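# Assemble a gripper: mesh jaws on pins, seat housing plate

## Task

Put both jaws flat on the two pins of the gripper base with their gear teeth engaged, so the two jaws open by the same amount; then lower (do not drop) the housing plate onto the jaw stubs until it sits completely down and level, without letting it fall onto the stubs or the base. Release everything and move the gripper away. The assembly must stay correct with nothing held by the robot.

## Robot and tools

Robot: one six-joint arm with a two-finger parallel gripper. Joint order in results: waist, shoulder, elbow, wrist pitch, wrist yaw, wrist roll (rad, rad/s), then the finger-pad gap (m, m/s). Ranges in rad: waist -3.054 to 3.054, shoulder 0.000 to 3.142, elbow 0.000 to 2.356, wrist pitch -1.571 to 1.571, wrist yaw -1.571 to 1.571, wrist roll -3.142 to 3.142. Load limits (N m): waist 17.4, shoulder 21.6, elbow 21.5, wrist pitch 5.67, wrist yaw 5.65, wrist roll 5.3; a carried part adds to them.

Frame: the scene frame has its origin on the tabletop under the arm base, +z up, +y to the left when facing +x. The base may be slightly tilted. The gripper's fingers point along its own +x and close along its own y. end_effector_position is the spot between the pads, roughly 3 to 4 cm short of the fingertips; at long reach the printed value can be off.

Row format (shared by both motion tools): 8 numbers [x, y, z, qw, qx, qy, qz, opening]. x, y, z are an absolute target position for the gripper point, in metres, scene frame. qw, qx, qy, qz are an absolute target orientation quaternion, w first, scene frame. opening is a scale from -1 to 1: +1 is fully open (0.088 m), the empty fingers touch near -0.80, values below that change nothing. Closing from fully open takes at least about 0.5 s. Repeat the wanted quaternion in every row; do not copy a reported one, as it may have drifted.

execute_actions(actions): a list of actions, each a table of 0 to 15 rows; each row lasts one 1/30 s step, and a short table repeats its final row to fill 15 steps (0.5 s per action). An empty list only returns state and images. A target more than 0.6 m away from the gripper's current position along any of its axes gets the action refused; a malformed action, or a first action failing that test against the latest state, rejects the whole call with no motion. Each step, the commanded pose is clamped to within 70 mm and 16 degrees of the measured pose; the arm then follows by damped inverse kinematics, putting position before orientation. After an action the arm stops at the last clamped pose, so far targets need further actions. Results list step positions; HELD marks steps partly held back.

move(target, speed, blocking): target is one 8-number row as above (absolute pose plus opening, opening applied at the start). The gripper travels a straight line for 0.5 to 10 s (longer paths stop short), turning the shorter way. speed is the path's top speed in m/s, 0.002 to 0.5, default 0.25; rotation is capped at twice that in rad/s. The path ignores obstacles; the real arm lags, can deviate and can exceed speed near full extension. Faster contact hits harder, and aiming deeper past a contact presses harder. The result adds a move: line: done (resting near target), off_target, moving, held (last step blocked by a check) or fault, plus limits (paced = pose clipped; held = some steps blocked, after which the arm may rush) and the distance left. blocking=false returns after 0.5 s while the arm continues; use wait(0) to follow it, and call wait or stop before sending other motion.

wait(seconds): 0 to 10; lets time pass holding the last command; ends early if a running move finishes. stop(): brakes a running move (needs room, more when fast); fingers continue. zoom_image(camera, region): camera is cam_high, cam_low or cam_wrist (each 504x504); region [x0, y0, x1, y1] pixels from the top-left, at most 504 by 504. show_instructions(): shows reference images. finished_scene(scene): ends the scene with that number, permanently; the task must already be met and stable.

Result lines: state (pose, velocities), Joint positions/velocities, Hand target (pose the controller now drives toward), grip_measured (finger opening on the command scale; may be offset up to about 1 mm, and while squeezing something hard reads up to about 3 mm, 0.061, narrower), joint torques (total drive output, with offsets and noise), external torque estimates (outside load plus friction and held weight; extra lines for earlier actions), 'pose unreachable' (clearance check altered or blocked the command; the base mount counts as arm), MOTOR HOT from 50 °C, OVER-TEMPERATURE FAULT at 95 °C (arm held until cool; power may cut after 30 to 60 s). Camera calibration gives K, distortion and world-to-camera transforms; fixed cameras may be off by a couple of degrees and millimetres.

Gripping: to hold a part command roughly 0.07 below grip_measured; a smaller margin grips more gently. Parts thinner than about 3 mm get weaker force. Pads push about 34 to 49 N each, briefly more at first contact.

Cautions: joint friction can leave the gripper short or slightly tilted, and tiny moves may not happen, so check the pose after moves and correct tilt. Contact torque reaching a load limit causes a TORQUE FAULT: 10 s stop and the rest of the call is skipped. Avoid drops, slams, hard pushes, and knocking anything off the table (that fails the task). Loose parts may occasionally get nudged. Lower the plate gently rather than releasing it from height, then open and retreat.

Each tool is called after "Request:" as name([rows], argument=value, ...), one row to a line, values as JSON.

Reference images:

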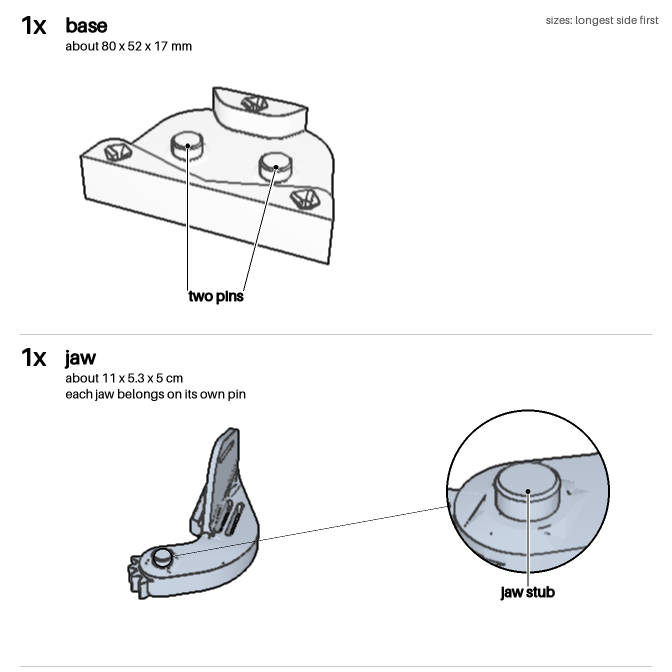

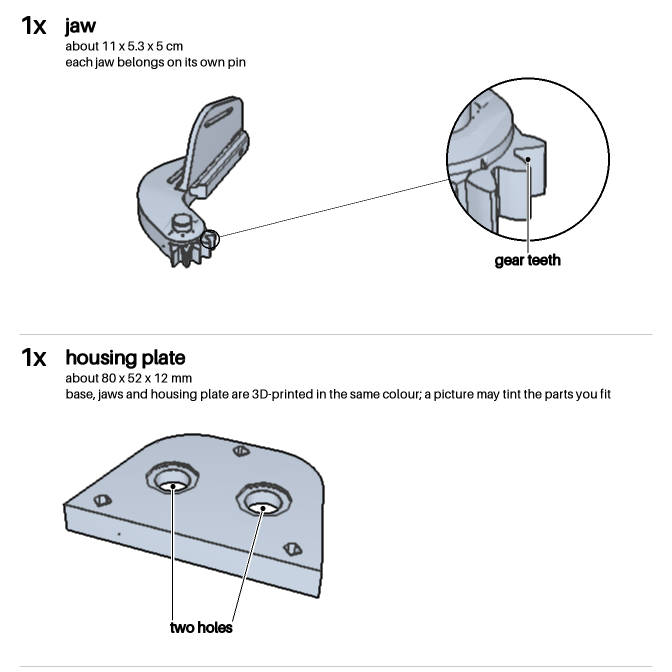

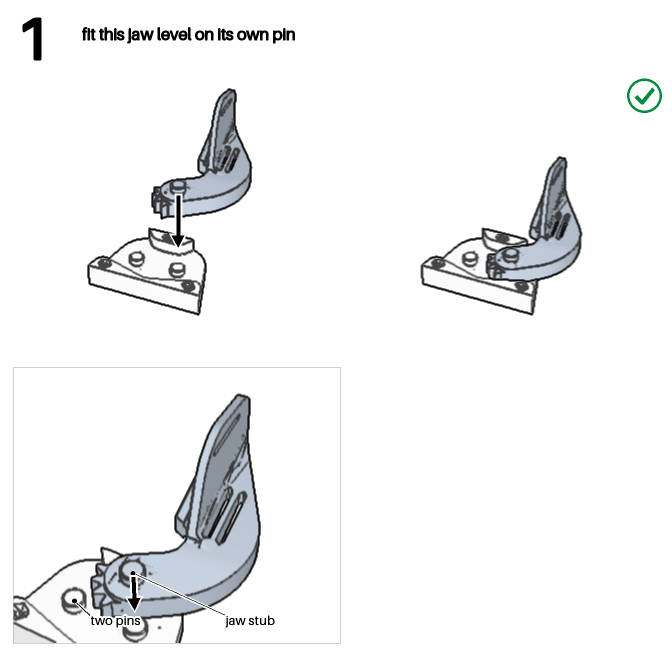

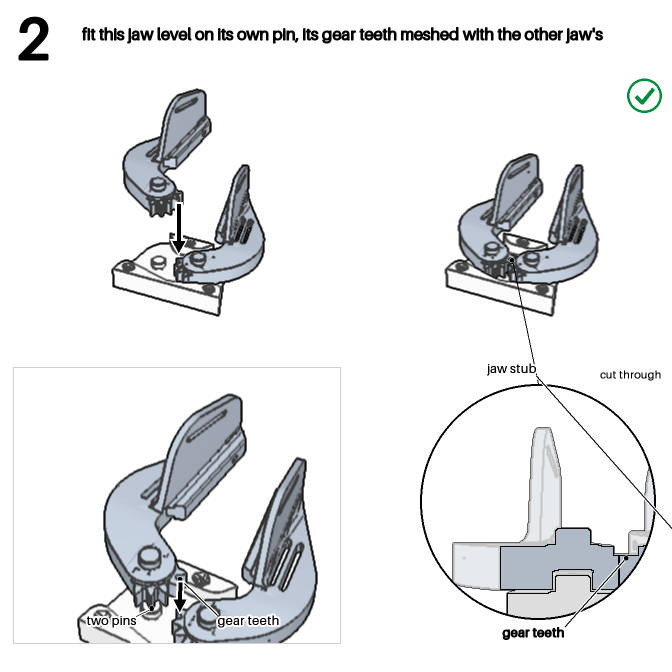

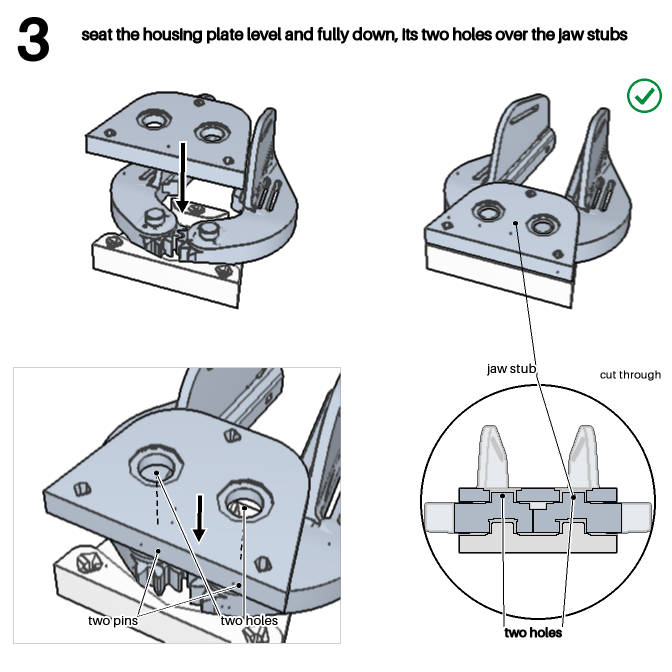

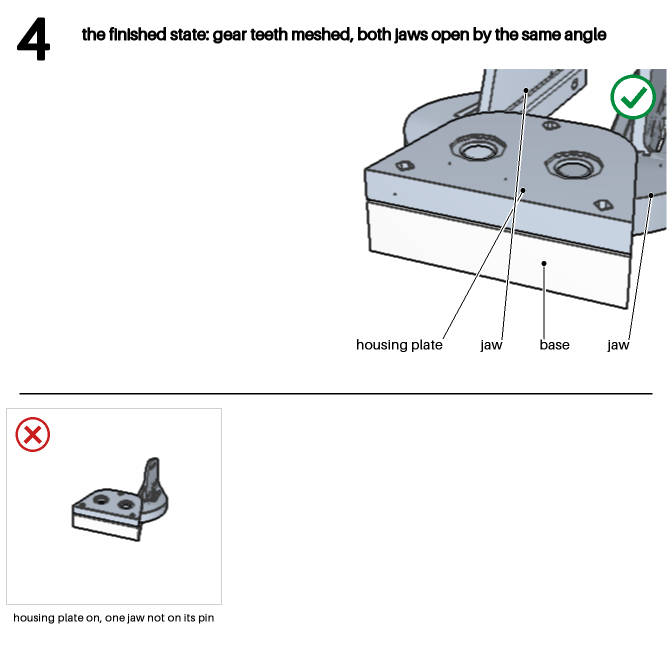

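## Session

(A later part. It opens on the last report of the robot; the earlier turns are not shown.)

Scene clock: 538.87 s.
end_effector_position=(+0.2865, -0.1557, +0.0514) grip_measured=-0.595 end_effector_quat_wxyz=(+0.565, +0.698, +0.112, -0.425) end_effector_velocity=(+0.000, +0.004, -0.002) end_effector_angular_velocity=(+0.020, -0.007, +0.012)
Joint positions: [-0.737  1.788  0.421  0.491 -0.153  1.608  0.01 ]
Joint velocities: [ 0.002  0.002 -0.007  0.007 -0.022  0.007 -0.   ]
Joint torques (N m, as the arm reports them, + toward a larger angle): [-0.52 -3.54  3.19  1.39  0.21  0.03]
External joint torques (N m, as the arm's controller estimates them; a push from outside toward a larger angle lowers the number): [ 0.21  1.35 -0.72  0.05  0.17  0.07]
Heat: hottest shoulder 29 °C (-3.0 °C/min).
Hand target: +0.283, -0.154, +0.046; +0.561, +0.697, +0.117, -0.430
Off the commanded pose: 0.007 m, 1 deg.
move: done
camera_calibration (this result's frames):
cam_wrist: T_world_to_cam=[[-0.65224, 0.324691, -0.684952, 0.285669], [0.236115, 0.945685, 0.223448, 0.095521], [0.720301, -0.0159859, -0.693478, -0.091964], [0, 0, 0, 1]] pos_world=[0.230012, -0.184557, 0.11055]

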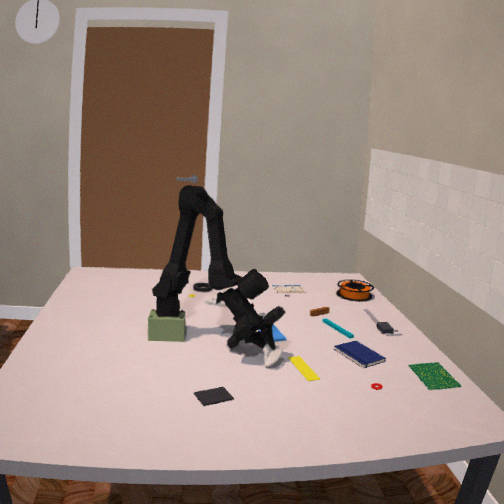

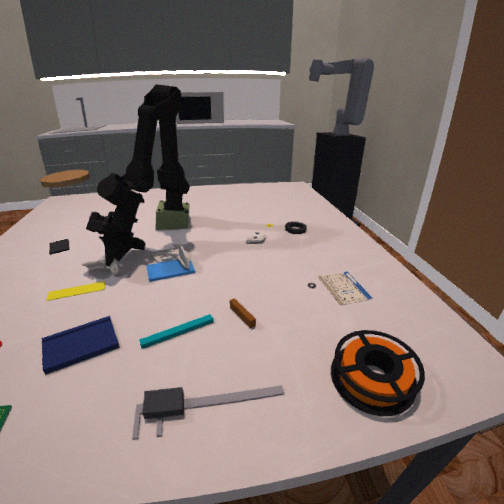

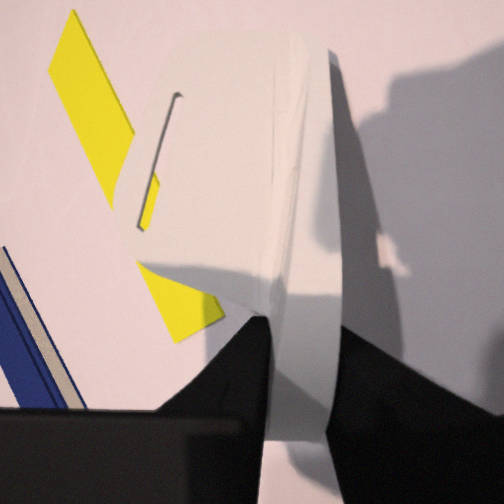

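Request:
execute_actions([
  [[0.284,-0.1545,0.048,0.5610,0.6974,0.1168,-0.4304,-0.60],[0.284,-0.1545,0.048,0.5610,0.6974,0.1168,-0.4304,-0.58],[0.284,-0.1545,0.048,0.5610,0.6974,0.1168,-0.4304,-0.57],[0.284,-0.1545,0.048,0.5610,0.6974,0.1168,-0.4304,-0.56],[0.284,-0.1545,0.048,0.5610,0.6974,0.1168,-0.4304,-0.55],[0.284,-0.1545,0.048,0.5610,0.6974,0.1168,-0.4304,-0.54],[0.284,-0.1545,0.048,0.5610,0.6974,0.1168,-0.4304,-0.53],[0.284,-0.1545,0.048,0.5610,0.6974,0.1168,-0.4304,-0.52],[0.284,-0.1545,0.048,0.5610,0.6974,0.1168,-0.4304,-0.51],[0.284,-0.1545,0.048,0.5610,0.6974,0.1168,-0.4304,-0.50],[0.284,-0.1545,0.048,0.5610,0.6974,0.1168,-0.4304,-0.49],[0.284,-0.1545,0.048,0.5610,0.6974,0.1168,-0.4304,-0.48],[0.284,-0.1545,0.048,0.5610,0.6974,0.1168,-0.4304,-0.47],[0.284,-0.1545,0.048,0.5610,0.6974,0.1168,-0.4304,-0.46],[0.284,-0.1545,0.048,0.5610,0.6974,0.1168,-0.4304,-0.45]],
  [[0.284,-0.1545,0.048,0.5610,0.6974,0.1168,-0.4304,-0.44],[0.284,-0.1545,0.048,0.5610,0.6974,0.1168,-0.4304,-0.43],[0.284,-0.1545,0.048,0.5610,0.6974,0.1168,-0.4304,-0.42],[0.284,-0.1545,0.048,0.5610,0.6974,0.1168,-0.4304,-0.41],[0.284,-0.1545,0.048,0.5610,0.6974,0.1168,-0.4304,-0.40],[0.284,-0.1545,0.048,0.5610,0.6974,0.1168,-0.4304,-0.39],[0.284,-0.1545,0.048,0.5610,0.6974,0.1168,-0.4304,-0.38],[0.284,-0.1545,0.048,0.5610,0.6974,0.1168,-0.4304,-0.37],[0.284,-0.1545,0.048,0.5610,0.6974,0.1168,-0.4304,-0.36],[0.284,-0.1545,0.048,0.5610,0.6974,0.1168,-0.4304,-0.35]],
])

Request:
zoom_image(camera="cam_high", region=[200, 280, 320, 380])

Scene clock: 561.60 s.
end_effector_position=(+0.2848, -0.1550, +0.0497) grip_measured=-0.361 end_effector_quat_wxyz=(+0.562, +0.698, +0.115, -0.428) end_effector_velocity=(-0.002, +0.004, -0.002) end_effector_angular_velocity=(+0.017, +0.005, +0.016)
Joint positions: [-0.737  1.789  0.421  0.481 -0.152  1.608  0.021]
Joint velocities: [-0.002 -0.002 -0.007 -0.007 -0.022 -0.007  0.003]
Joint torques (N m, as the arm reports them, + toward a larger angle): [-0.5  -4.43  3.76  1.27  0.19 -0.01]
External joint torques (N m, as the arm's controller estimates them; a push from outside toward a larger angle lowers the number): [ 0.27  0.48 -0.15 -0.07  0.13  0.02]
External joint torques at the end of the 1st action: [ 0.18  0.69 -0.28 -0.12  0.11  0.04]
Heat: hottest shoulder 29 °C (-2.0 °C/min).
Hand target: +0.284, -0.155, +0.048; +0.561, +0.697, +0.117, -0.430
Off the commanded pose: 0.002 m, 0 deg.
Step readings (end_effector_position; steps 1 to 15: 1st action; 16 to 30: 2nd action):
0: (+0.2864, -0.1557, +0.0513)
1: (+0.2864, -0.1557, +0.0513)
2: (+0.2863, -0.1557, +0.0512)
4: (+0.2861, -0.1556, +0.0510)
8: (+0.2858, -0.1554, +0.0506)
15: (+0.2848, -0.1550, +0.0497)
16: (+0.2848, -0.1550, +0.0497)
17: (+0.2848, -0.1550, +0.0497)
19: (+0.2848, -0.1550, +0.0497)
23: (+0.2848, -0.1550, +0.0497)
30: end_effector_position above
camera_calibration (this result's frames):
cam_wrist: T_world_to_cam=[[-0.657874, 0.329999, -0.67698, 0.285184], [0.240382, 0.943882, 0.226504, 0.0940489], [0.713735, -0.0137228, -0.700281, -0.0893979], [0, 0, 0, 1]] pos_world=[0.228814, -0.184108, 0.109158]

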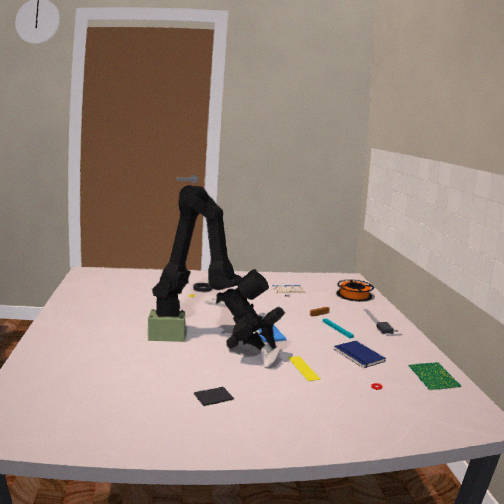

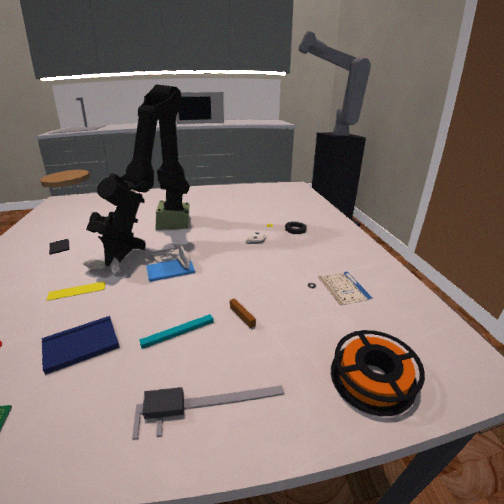

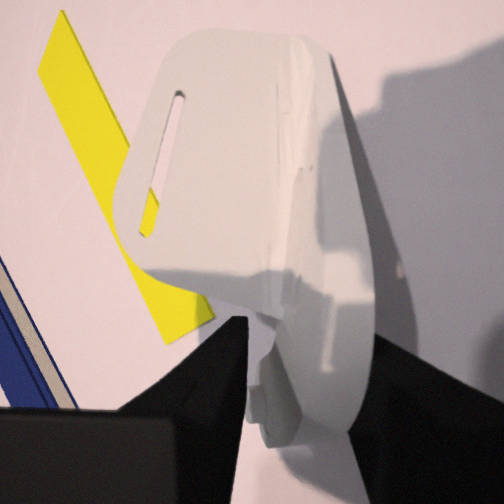

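Region (200, 280, 320, 380) of cam_high's 504x504 image, scaled by 4.200, with more detail than that image has.

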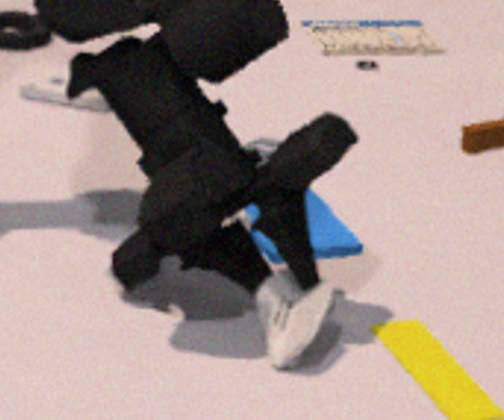

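Request:
execute_actions([
  [[0.284,-0.1545,0.048,0.5610,0.6974,0.1168,-0.4304,-0.33],[0.284,-0.1545,0.048,0.5610,0.6974,0.1168,-0.4304,-0.32],[0.284,-0.1545,0.048,0.5610,0.6974,0.1168,-0.4304,-0.31],[0.284,-0.1545,0.048,0.5610,0.6974,0.1168,-0.4304,-0.30],[0.284,-0.1545,0.048,0.5610,0.6974,0.1168,-0.4304,-0.29],[0.284,-0.1545,0.048,0.5610,0.6974,0.1168,-0.4304,-0.28],[0.284,-0.1545,0.048,0.5610,0.6974,0.1168,-0.4304,-0.27],[0.284,-0.1545,0.048,0.5610,0.6974,0.1168,-0.4304,-0.26],[0.284,-0.1545,0.048,0.5610,0.6974,0.1168,-0.4304,-0.25],[0.284,-0.1545,0.048,0.5610,0.6974,0.1168,-0.4304,-0.24],[0.284,-0.1545,0.048,0.5610,0.6974,0.1168,-0.4304,-0.23],[0.284,-0.1545,0.048,0.5610,0.6974,0.1168,-0.4304,-0.22],[0.284,-0.1545,0.048,0.5610,0.6974,0.1168,-0.4304,-0.21],[0.284,-0.1545,0.048,0.5610,0.6974,0.1168,-0.4304,-0.20],[0.284,-0.1545,0.048,0.5610,0.6974,0.1168,-0.4304,-0.19]],
  [[0.284,-0.1545,0.048,0.5610,0.6974,0.1168,-0.4304,-0.18],[0.284,-0.1545,0.048,0.5610,0.6974,0.1168,-0.4304,-0.17],[0.284,-0.1545,0.048,0.5610,0.6974,0.1168,-0.4304,-0.16],[0.284,-0.1545,0.048,0.5610,0.6974,0.1168,-0.4304,-0.15],[0.284,-0.1545,0.048,0.5610,0.6974,0.1168,-0.4304,-0.14],[0.284,-0.1545,0.048,0.5610,0.6974,0.1168,-0.4304,-0.13],[0.284,-0.1545,0.048,0.5610,0.6974,0.1168,-0.4304,-0.12],[0.284,-0.1545,0.048,0.5610,0.6974,0.1168,-0.4304,-0.11],[0.284,-0.1545,0.048,0.5610,0.6974,0.1168,-0.4304,-0.10],[0.284,-0.1545,0.048,0.5610,0.6974,0.1168,-0.4304,-0.09],[0.284,-0.1545,0.048,0.5610,0.6974,0.1168,-0.4304,-0.08],[0.284,-0.1545,0.048,0.5610,0.6974,0.1168,-0.4304,-0.07],[0.284,-0.1545,0.048,0.5610,0.6974,0.1168,-0.4304,-0.06],[0.284,-0.1545,0.048,0.5610,0.6974,0.1168,-0.4304,-0.05],[0.284,-0.1545,0.048,0.5610,0.6974,0.1168,-0.4304,-0.04]],
  [[0.284,-0.1545,0.048,0.5610,0.6974,0.1168,-0.4304,-0.03],[0.284,-0.1545,0.048,0.5610,0.6974,0.1168,-0.4304,-0.02],[0.284,-0.1545,0.048,0.5610,0.6974,0.1168,-0.4304,-0.01],[0.284,-0.1545,0.048,0.5610,0.6974,0.1168,-0.4304,0.0],[0.284,-0.1545,0.048,0.5610,0.6974,0.1168,-0.4304,0.01],[0.284,-0.1545,0.048,0.5610,0.6974,0.1168,-0.4304,0.02],[0.284,-0.1545,0.048,0.5610,0.6974,0.1168,-0.4304,0.03],[0.284,-0.1545,0.048,0.5610,0.6974,0.1168,-0.4304,0.04],[0.284,-0.1545,0.048,0.5610,0.6974,0.1168,-0.4304,0.05]],
])

Request:
zoom_image(camera="cam_high", region=[200, 280, 320, 380])

Scene clock: 595.30 s.
end_effector_position=(+0.2849, -0.1551, +0.0497) grip_measured=+0.041 end_effector_quat_wxyz=(+0.562, +0.698, +0.115, -0.428) end_effector_velocity=(-0.003, -0.002, -0.001) end_effector_angular_velocity=(-0.005, +0.010, -0.008)
Joint positions: [-0.737  1.789  0.421  0.481 -0.152  1.608  0.041]
Joint velocities: [-0.007 -0.002 -0.002 -0.007  0.007 -0.007  0.003]
Joint torques (N m, as the arm reports them, + toward a larger angle): [-0.71 -4.19  3.97  1.27  0.16  0.01]
External joint torques (N m, as the arm's controller estimates them; a push from outside toward a larger angle lowers the number): [ 0.09  0.74  0.02 -0.08  0.1   0.04]
External joint torques at the end of the 1st action: [ 0.09  0.58 -0.18 -0.12  0.1   0.02]
External joint torques at the end of the 2nd action: [ 0.21  0.82 -0.25 -0.08  0.11  0.04]
Heat: hottest shoulder 29 °C (+0.0 °C/min).
Hand target: +0.284, -0.155, +0.048; +0.561, +0.697, +0.117, -0.430
Off the commanded pose: 0.002 m, 0 deg.
Step readings (end_effector_position; steps 1 to 15: 1st action; 16 to 30: 2nd action; 31 to 45: 3rd action):
0: (+0.2848, -0.1550, +0.0497)
1: (+0.2848, -0.1550, +0.0497)
2: (+0.2848, -0.1550, +0.0497)
4: (+0.2848, -0.1550, +0.0497)
8: (+0.2848, -0.1550, +0.0497)
15: (+0.2848, -0.1550, +0.0497)
16: (+0.2848, -0.1550, +0.0497)
17: (+0.2848, -0.1550, +0.0497)
19: (+0.2848, -0.1550, +0.0497)
23: (+0.2848, -0.1550, +0.0497)
30: (+0.2848, -0.1550, +0.0497)
31: (+0.2848, -0.1550, +0.0497)
32: (+0.2848, -0.1550, +0.0497)
34: (+0.2848, -0.1550, +0.0497)
38: (+0.2848, -0.1550, +0.0497)
45: end_effector_position above
camera_calibration (this result's frames):
cam_wrist: T_world_to_cam=[[-0.657675, 0.329828, -0.677257, 0.285197], [0.240261, 0.94394, 0.22639, 0.094096], [0.713959, -0.0138279, -0.70005, -0.0894891], [0, 0, 0, 1]] pos_world=[0.228851, -0.184125, 0.109203]

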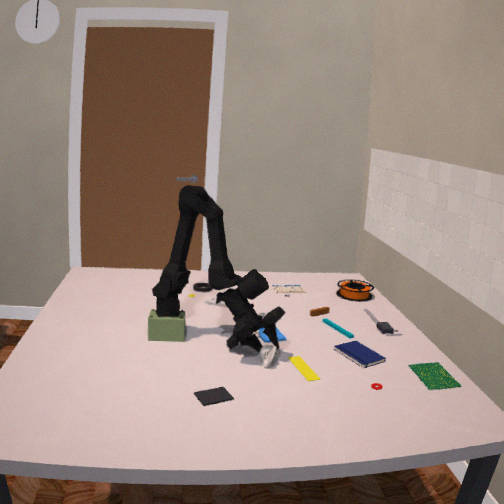

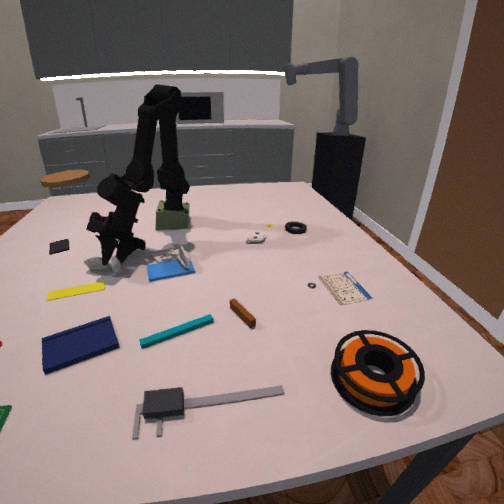

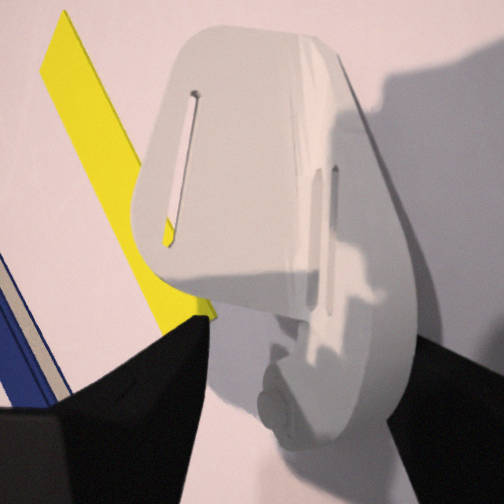

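Region (200, 280, 320, 380) of cam_high's 504x504 image, scaled by 4.200, with more detail than that image has.

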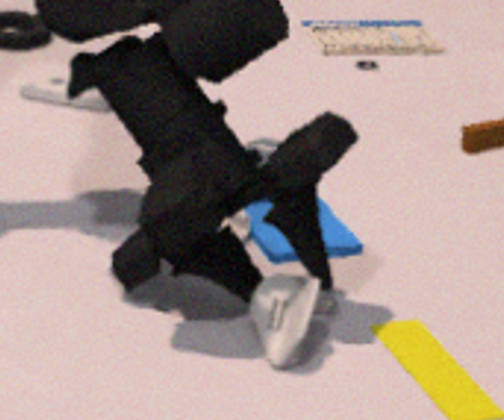

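Request:
move(target=[0.258, -0.1405, 0.050, 0.5610, 0.6974, 0.1168, -0.4304, 0.05], speed=0.015)

Request:
zoom_image(camera="cam_high", region=[200, 280, 320, 380])

Scene clock: 601.30 s.
end_effector_position=(+0.2601, -0.1412, +0.0492) grip_measured=+0.047 end_effector_quat_wxyz=(+0.561, +0.697, +0.117, -0.431) end_effector_velocity=(-0.002, +0.004, +0.001) end_effector_angular_velocity=(-0.012, -0.001, +0.024)
Joint positions: [-0.742  1.697  0.315  0.487 -0.152  1.603  0.041]
Joint velocities: [ 0.002 -0.017 -0.017  0.007 -0.007 -0.022 -0.   ]
Joint torques (N m, as the arm reports them, + toward a larger angle): [-1.01 -5.1   2.91  1.21 -0.03 -0.16]
External joint torques (N m, as the arm's controller estimates them; a push from outside toward a larger angle lowers the number): [-0.34 -0.87 -1.   -0.14 -0.09 -0.12]
Heat: hottest shoulder 29 °C (+0.0 °C/min).
Hand target: +0.258, -0.140, +0.050; +0.561, +0.697, +0.117, -0.430
Off the commanded pose: 0.002 m, 0 deg.
move: done
camera_calibration (this result's frames):
cam_wrist: T_world_to_cam=[[-0.661964, 0.332224, -0.671885, 0.265192], [0.244178, 0.943087, 0.225752, 0.0859865], [0.708647, -0.0146194, -0.705412, -0.0704766], [0, 0, 0, 1]] pos_world=[0.204494, -0.170226, 0.109052]

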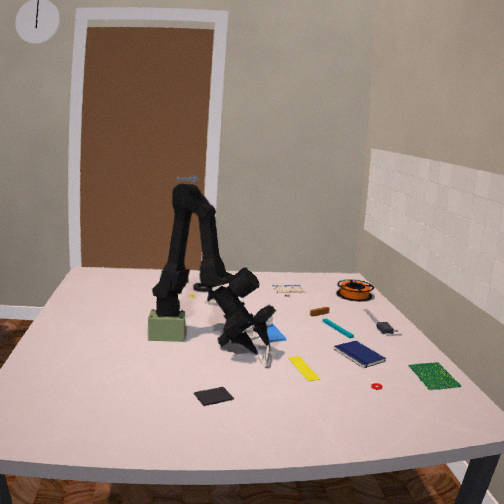

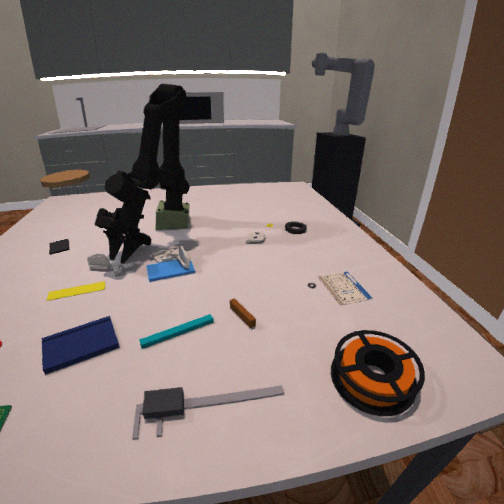

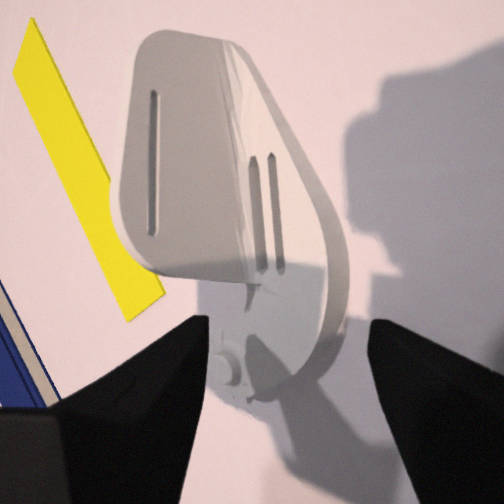

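Region (200, 280, 320, 380) of cam_high's 504x504 image, scaled by 4.200, with more detail than that image has.

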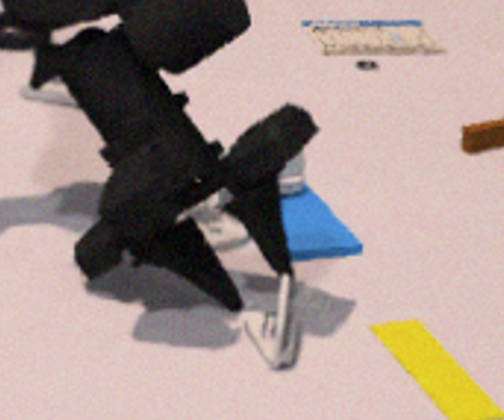

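Request:
move(target=[0.25, -0.137, 0.09, 0.5610, 0.6974, 0.1168, -0.4304, 0.05], speed=0.1)

Request:
move(target=[0.28, -0.17, 0.16, 0.6964, 0.1228, 0.6964, -0.1228, 0.05], speed=0.45)

Request:
move(target=[0.30, -0.195, 0.15, 0.5417, -0.4545, 0.5417, 0.4545, 0.05], speed=0.45)

Scene clock: 621.73 s.
end_effector_position=(+0.2461, -0.1348, +0.0838) grip_measured=+0.047 end_effector_quat_wxyz=(+0.556, +0.697, +0.122, -0.437) end_effector_velocity=(-0.002, -0.000, +0.004) end_effector_angular_velocity=(-0.016, +0.011, +0.009)
Joint positions: [-0.777  1.437  0.335  0.185 -0.173  1.575  0.041]
Joint velocities: [-0.002 -0.027  0.007 -0.037  0.007 -0.022 -0.   ]
Joint torques (N m, as the arm reports them, + toward a larger angle): [-0.79 -4.2   6.39  1.2  -0.07 -0.14]
External joint torques (N m, as the arm's controller estimates them; a push from outside toward a larger angle lowers the number): [-0.21 -0.68  1.27 -0.15 -0.12 -0.1 ]
Heat: hottest shoulder 30 °C (+1.0 °C/min).
Hand target: +0.250, -0.137, +0.090; +0.561, +0.697, +0.117, -0.430
Off the commanded pose: 0.008 m, 1 deg.
move: done
camera_calibration (this result's frames):
cam_wrist: T_world_to_cam=[[-0.670783, 0.340249, -0.659, 0.279144], [0.250077, 0.940283, 0.23093, 0.0732947], [0.69822, -0.00989666, -0.715815, -0.0319257], [0, 0, 0, 1]] pos_world=[0.191207, -0.164212, 0.144177]

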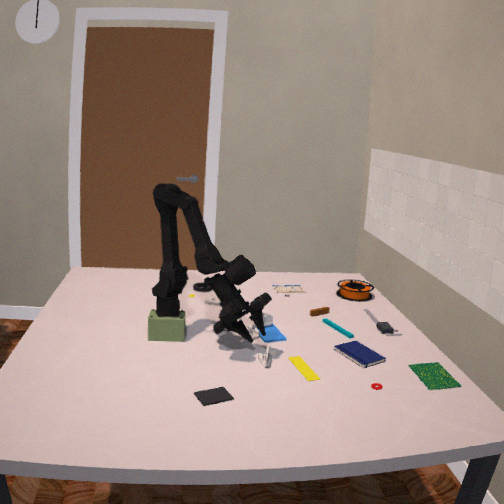

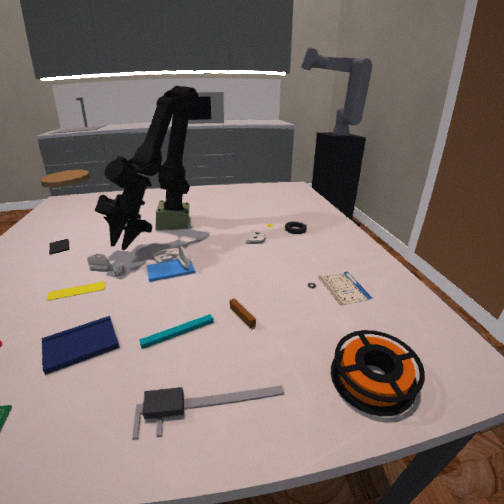

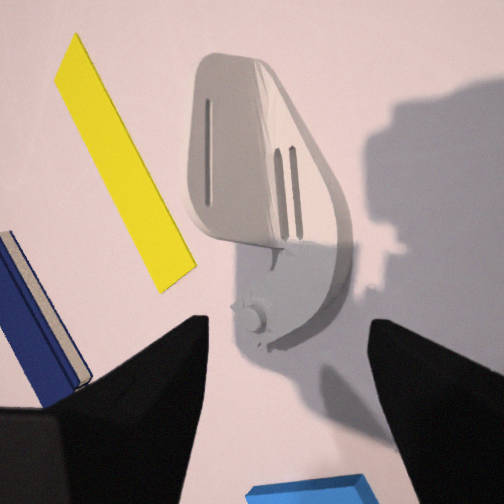

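Scene clock: 624.37 s.
end_effector_position=(+0.2769, -0.1686, +0.1596) grip_measured=+0.048 end_effector_quat_wxyz=(+0.697, +0.127, +0.695, -0.122) end_effector_velocity=(+0.001, +0.000, +0.001) end_effector_angular_velocity=(+0.007, -0.003, +0.005)
Joint positions: [-0.821  1.905  1.404 -1.161 -0.136 -0.294  0.041]
Joint velocities: [-0.002  0.002  0.007 -0.007 -0.007 -0.007 -0.   ]
Joint torques (N m, as the arm reports them, + toward a larger angle): [-0.93 -5.77  6.69  0.1   0.11 -0.11]
External joint torques (N m, as the arm's controller estimates them; a push from outside toward a larger angle lowers the number): [ 0.15  1.24  1.36 -0.22  0.13 -0.11]
Heat: hottest shoulder 30 °C (+1.0 °C/min).
Hand target: +0.279, -0.170, +0.160; +0.697, +0.124, +0.696, -0.121
Off the commanded pose: 0.003 m, 1 deg.
move: done
camera_calibration (this result's frames):
cam_wrist: T_world_to_cam=[[-0.331117, -0.943581, 0.00401553, -0.0550088], [-0.894084, 0.315103, 0.318313, 0.277278], [-0.30162, 0.101809, -0.947977, 0.333228], [0, 0, 0, 1]] pos_world=[0.330204, -0.173202, 0.227852]

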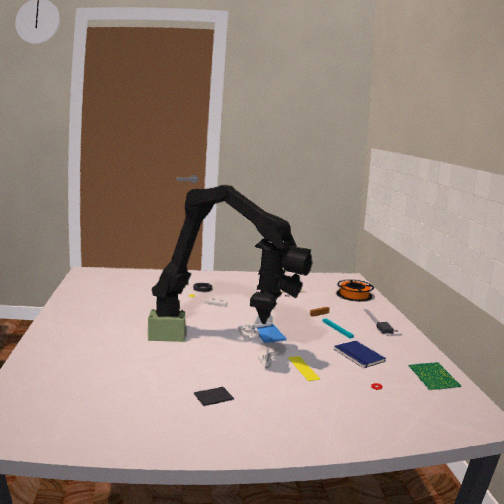

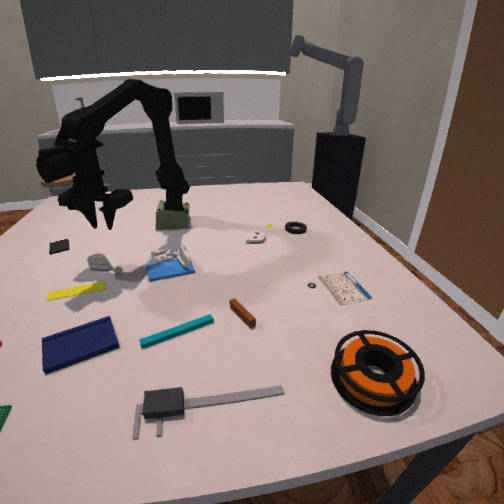

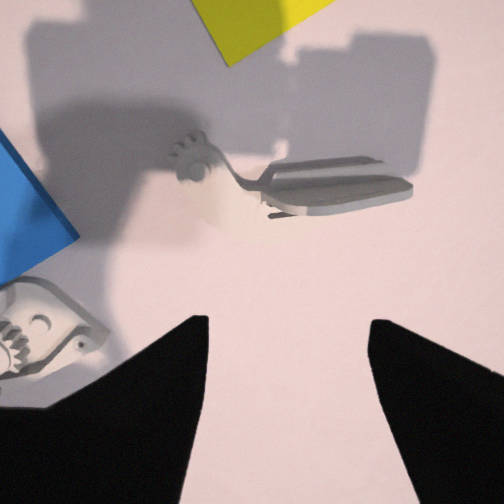

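Scene clock: 626.90 s.
end_effector_position=(+0.2988, -0.1924, +0.1506) grip_measured=+0.048 end_effector_quat_wxyz=(+0.542, -0.454, +0.541, +0.454) end_effector_velocity=(-0.002, -0.001, +0.000) end_effector_angular_velocity=(+0.010, +0.000, +0.014)
Joint positions: [-0.83   2.031  1.533 -1.165 -0.127 -2.054  0.041]
Joint velocities: [-0.007  0.002  0.002 -0.007 -0.007 -0.022 -0.   ]
Joint torques (N m, as the arm reports them, + toward a larger angle): [-1.56 -6.33  6.69  0.07  0.01 -0.08]
External joint torques (N m, as the arm's controller estimates them; a push from outside toward a larger angle lowers the number): [-0.37  1.5   1.42 -0.16  0.06 -0.08]
Heat: hottest shoulder 30 °C (+1.0 °C/min).
Hand target: +0.300, -0.195, +0.150; +0.542, -0.455, +0.542, +0.454
Off the commanded pose: 0.003 m, 0 deg.
move: done
camera_calibration (this result's frames):
cam_wrist: T_world_to_cam=[[0.987445, -0.157427, 0.012996, -0.314258], [-0.153259, -0.934866, 0.320215, -0.154912], [-0.0382609, -0.318187, -0.947256, 0.174142], [0, 0, 0, 1]] pos_world=[0.293234, -0.138884, 0.218647]

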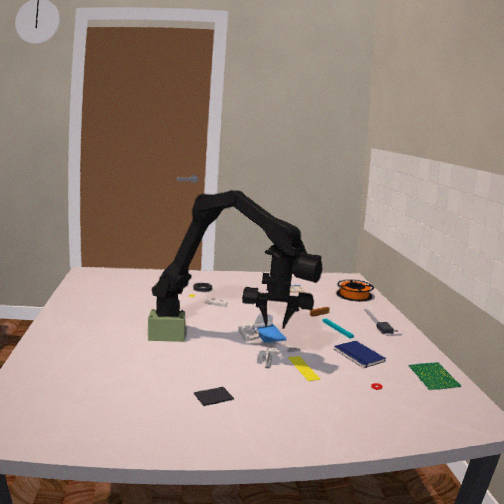

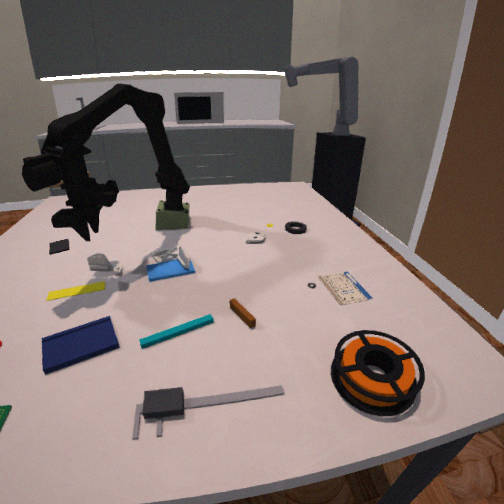

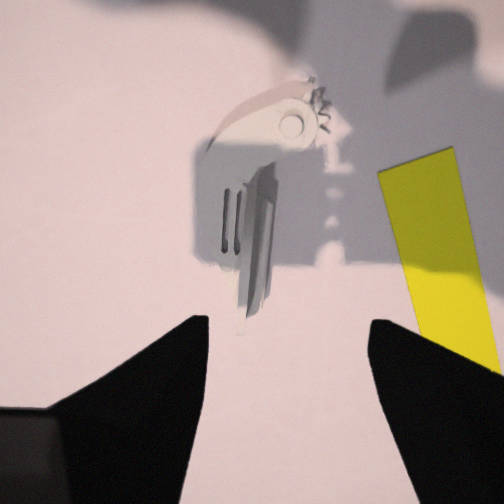

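Request:
move(target=[0.2935, -0.176, 0.087, 0.5610, -0.4305, 0.5610, 0.4305, -0.1], speed=0.1)

Scene clock: 645.97 s.
end_effector_position=(+0.2959, -0.1783, +0.0922) grip_measured=-0.097 end_effector_quat_wxyz=(+0.561, -0.436, +0.560, +0.426) end_effector_velocity=(-0.002, +0.003, -0.002) end_effector_angular_velocity=(+0.007, -0.002, +0.010)
Joint positions: [-0.782  2.04   1.31  -0.913 -0.128 -1.92   0.034]
Joint velocities: [ 0.002 -0.007 -0.017  0.007 -0.007 -0.007 -0.   ]
Joint torques (N m, as the arm reports them, + toward a larger angle): [-1.   -6.25  4.29  0.31 -0.22  0.08]
External joint torques (N m, as the arm's controller estimates them; a push from outside toward a larger angle lowers the number): [ 0.08  1.43 -0.71  0.04 -0.16  0.08]
Heat: hottest shoulder 31 °C (+2.0 °C/min).
Hand target: +0.294, -0.176, +0.087; +0.561, -0.430, +0.561, +0.431
Off the commanded pose: 0.006 m, 1 deg.
move: done
camera_calibration (this result's frames):
cam_wrist: T_world_to_cam=[[0.970718, -0.238975, 0.024446, -0.319067], [-0.233587, -0.915251, 0.328258, -0.096923], [-0.0560713, -0.324356, -0.944272, 0.127045], [0, 0, 0, 1]] pos_world=[0.294208, -0.12375, 0.15958]

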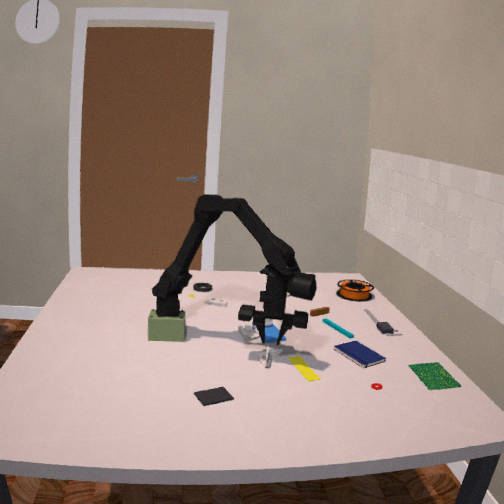

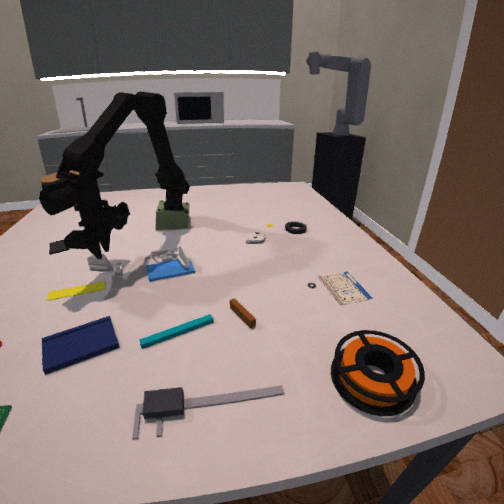

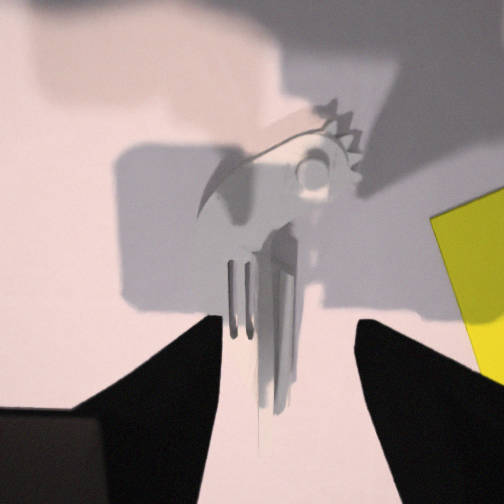

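Request:
move(target=[0.2862, -0.1762, 0.085, 0.5610, -0.4305, 0.5610, 0.4305, -0.1], speed=0.05)

Request:
move(target=[0.2862, -0.1762, 0.062, 0.5610, -0.4305, 0.5610, 0.4305, -0.25], speed=0.05)

Scene clock: 654.03 s.
end_effector_position=(+0.2879, -0.1764, +0.0839) grip_measured=-0.097 end_effector_quat_wxyz=(+0.560, -0.430, +0.562, +0.431) end_effector_velocity=(-0.003, +0.002, -0.001) end_effector_angular_velocity=(+0.013, +0.005, +0.018)
Joint positions: [-0.788  2.04   1.273 -0.894 -0.128 -1.926  0.034]
Joint velocities: [-0.002 -0.002 -0.007 -0.007 -0.007 -0.022 -0.   ]
Joint torques (N m, as the arm reports them, + toward a larger angle): [-1.49 -8.13  4.07  0.27 -0.09 -0.08]
External joint torques (N m, as the arm's controller estimates them; a push from outside toward a larger angle lowers the number): [-0.39 -0.57 -0.81  0.04 -0.04 -0.08]
Heat: hottest shoulder 32 °C (+3.0 °C/min).
Hand target: +0.286, -0.176, +0.085; +0.561, -0.431, +0.561, +0.430
Off the commanded pose: 0.002 m, 0 deg.
move: done
camera_calibration (this result's frames):
cam_wrist: T_world_to_cam=[[0.970402, -0.241337, 0.00872267, -0.309646], [-0.23121, -0.91804, 0.322095, -0.0950004], [-0.0697258, -0.314578, -0.946667, 0.125238], [0, 0, 0, 1]] pos_world=[0.287249, -0.122546, 0.151859]

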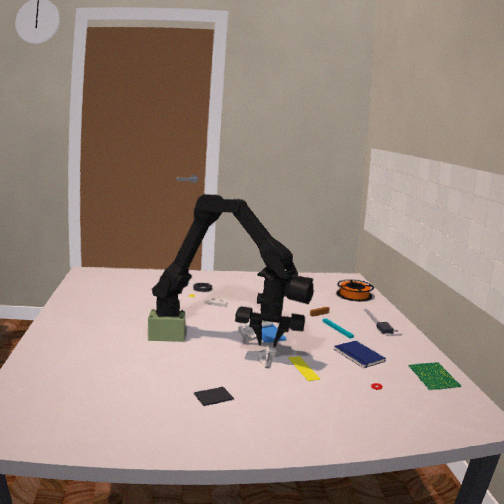

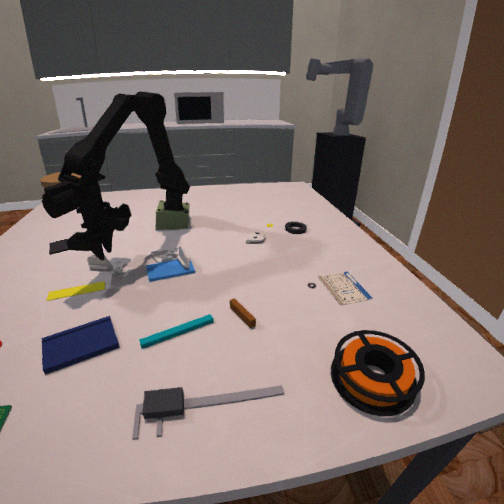

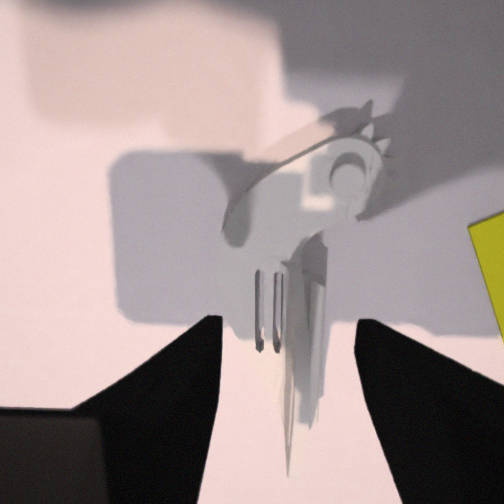

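Scene clock: 654.83 s.
end_effector_position=(+0.2884, -0.1784, +0.0671) grip_measured=-0.247 end_effector_quat_wxyz=(+0.561, -0.436, +0.560, +0.426) end_effector_velocity=(-0.001, +0.001, -0.002) end_effector_angular_velocity=(+0.007, -0.003, +0.005)
Joint positions: [-0.785  2.062  1.229 -0.811 -0.128 -1.922  0.027]
Joint velocities: [-0.002  0.002 -0.007  0.007 -0.007 -0.007 -0.   ]
Joint torques (N m, as the arm reports them, + toward a larger angle): [-0.98 -6.16  3.79  0.31 -0.16  0.1 ]
External joint torques (N m, as the arm's controller estimates them; a push from outside toward a larger angle lowers the number): [ 0.13  1.32 -0.9   0.06 -0.11  0.1 ]
Heat: hottest shoulder 32 °C (+3.0 °C/min).
Hand target: +0.286, -0.176, +0.062; +0.561, -0.430, +0.561, +0.431
Off the commanded pose: 0.006 m, 1 deg.
move: done
camera_calibration (this result's frames):
cam_wrist: T_world_to_cam=[[0.970441, -0.240049, 0.0248957, -0.311358], [-0.23475, -0.914982, 0.328179, -0.0901097], [-0.0559999, -0.324322, -0.944288, 0.102935], [0, 0, 0, 1]] pos_world=[0.286765, -0.123806, 0.134524]

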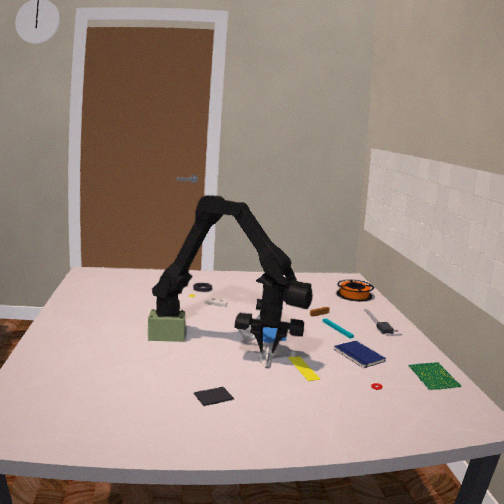

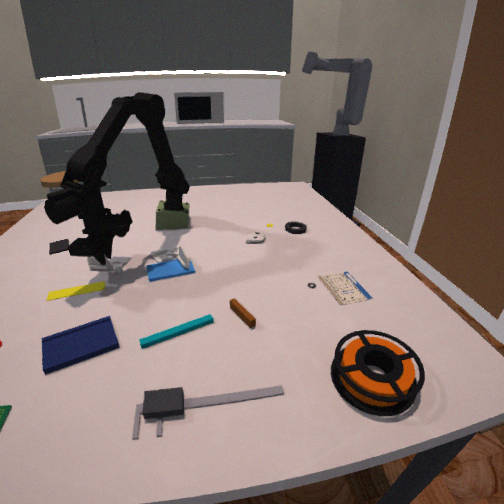

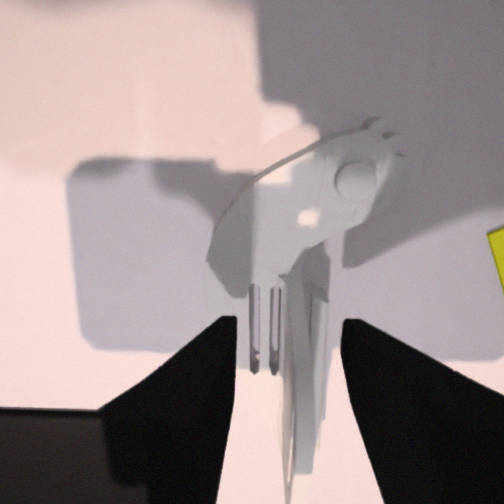

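Request:
move(target=[0.2862, -0.1762, 0.062, 0.5610, -0.4305, 0.5610, 0.4305, -0.85], speed=0.05)

Request:
zoom_image(camera="cam_wrist", region=[200, 100, 440, 340])

Scene clock: 660.53 s.
end_effector_position=(+0.2885, -0.1785, +0.0669) grip_measured=-0.775 end_effector_quat_wxyz=(+0.561, -0.436, +0.560, +0.426) end_effector_velocity=(-0.005, +0.002, +0.001) end_effector_angular_velocity=(+0.018, +0.013, -0.003)
Joint positions: [-0.785  2.062  1.229 -0.809 -0.128 -1.922  0.001]
Joint velocities: [-0.007 -0.002 -0.002 -0.022 -0.007 -0.007 -0.   ]
Joint torques (N m, as the arm reports them, + toward a larger angle): [-0.95 -6.18  3.8   0.35 -0.15  0.06]
External joint torques (N m, as the arm's controller estimates them; a push from outside toward a larger angle lowers the number): [ 0.2   1.39 -0.95  0.09 -0.11  0.06]
Heat: hottest shoulder 32 °C (+3.0 °C/min).
Hand target: +0.286, -0.176, +0.062; +0.561, -0.431, +0.561, +0.430
Off the commanded pose: 0.006 m, 1 deg.
move: done
camera_calibration (this result's frames):
cam_wrist: T_world_to_cam=[[0.97045, -0.239942, 0.0256005, -0.311527], [-0.234862, -0.914862, 0.328432, -0.0900848], [-0.0553835, -0.324739, -0.944181, 0.102452], [0, 0, 0, 1]] pos_world=[0.286838, -0.123893, 0.134296]

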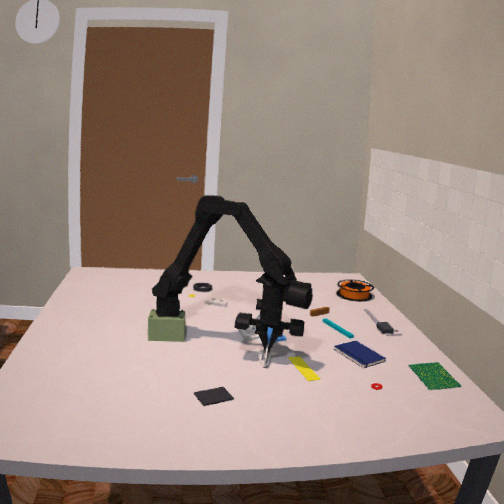

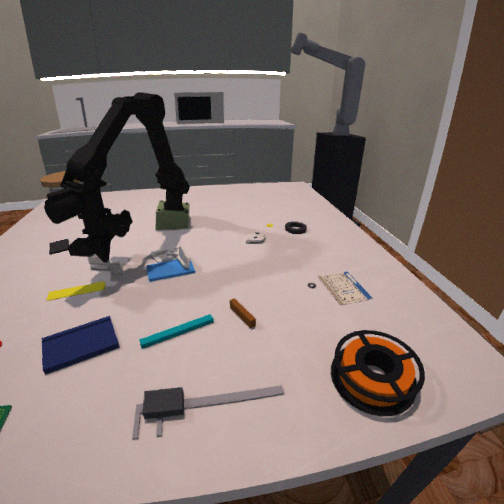

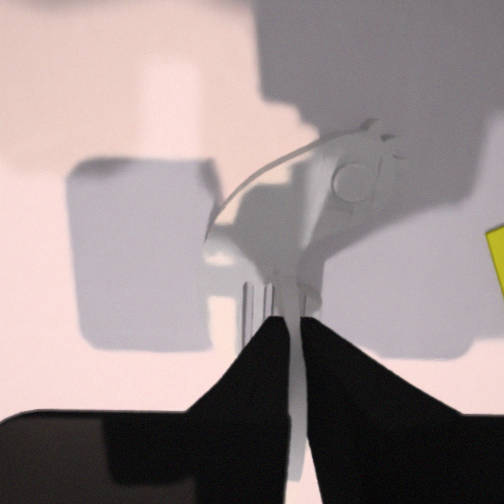

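Region (200, 100, 440, 340) of cam_wrist's 504x504 image, scaled by 2.100, with more detail than that image has.

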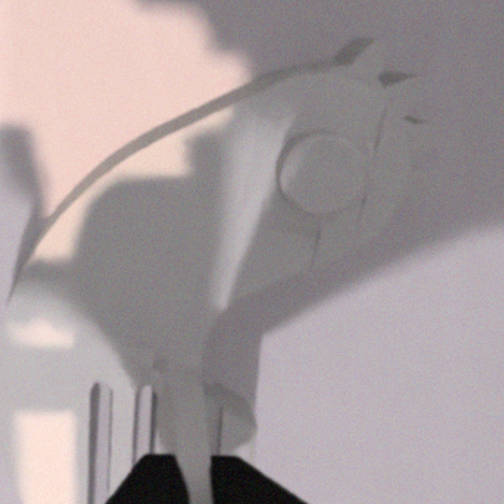

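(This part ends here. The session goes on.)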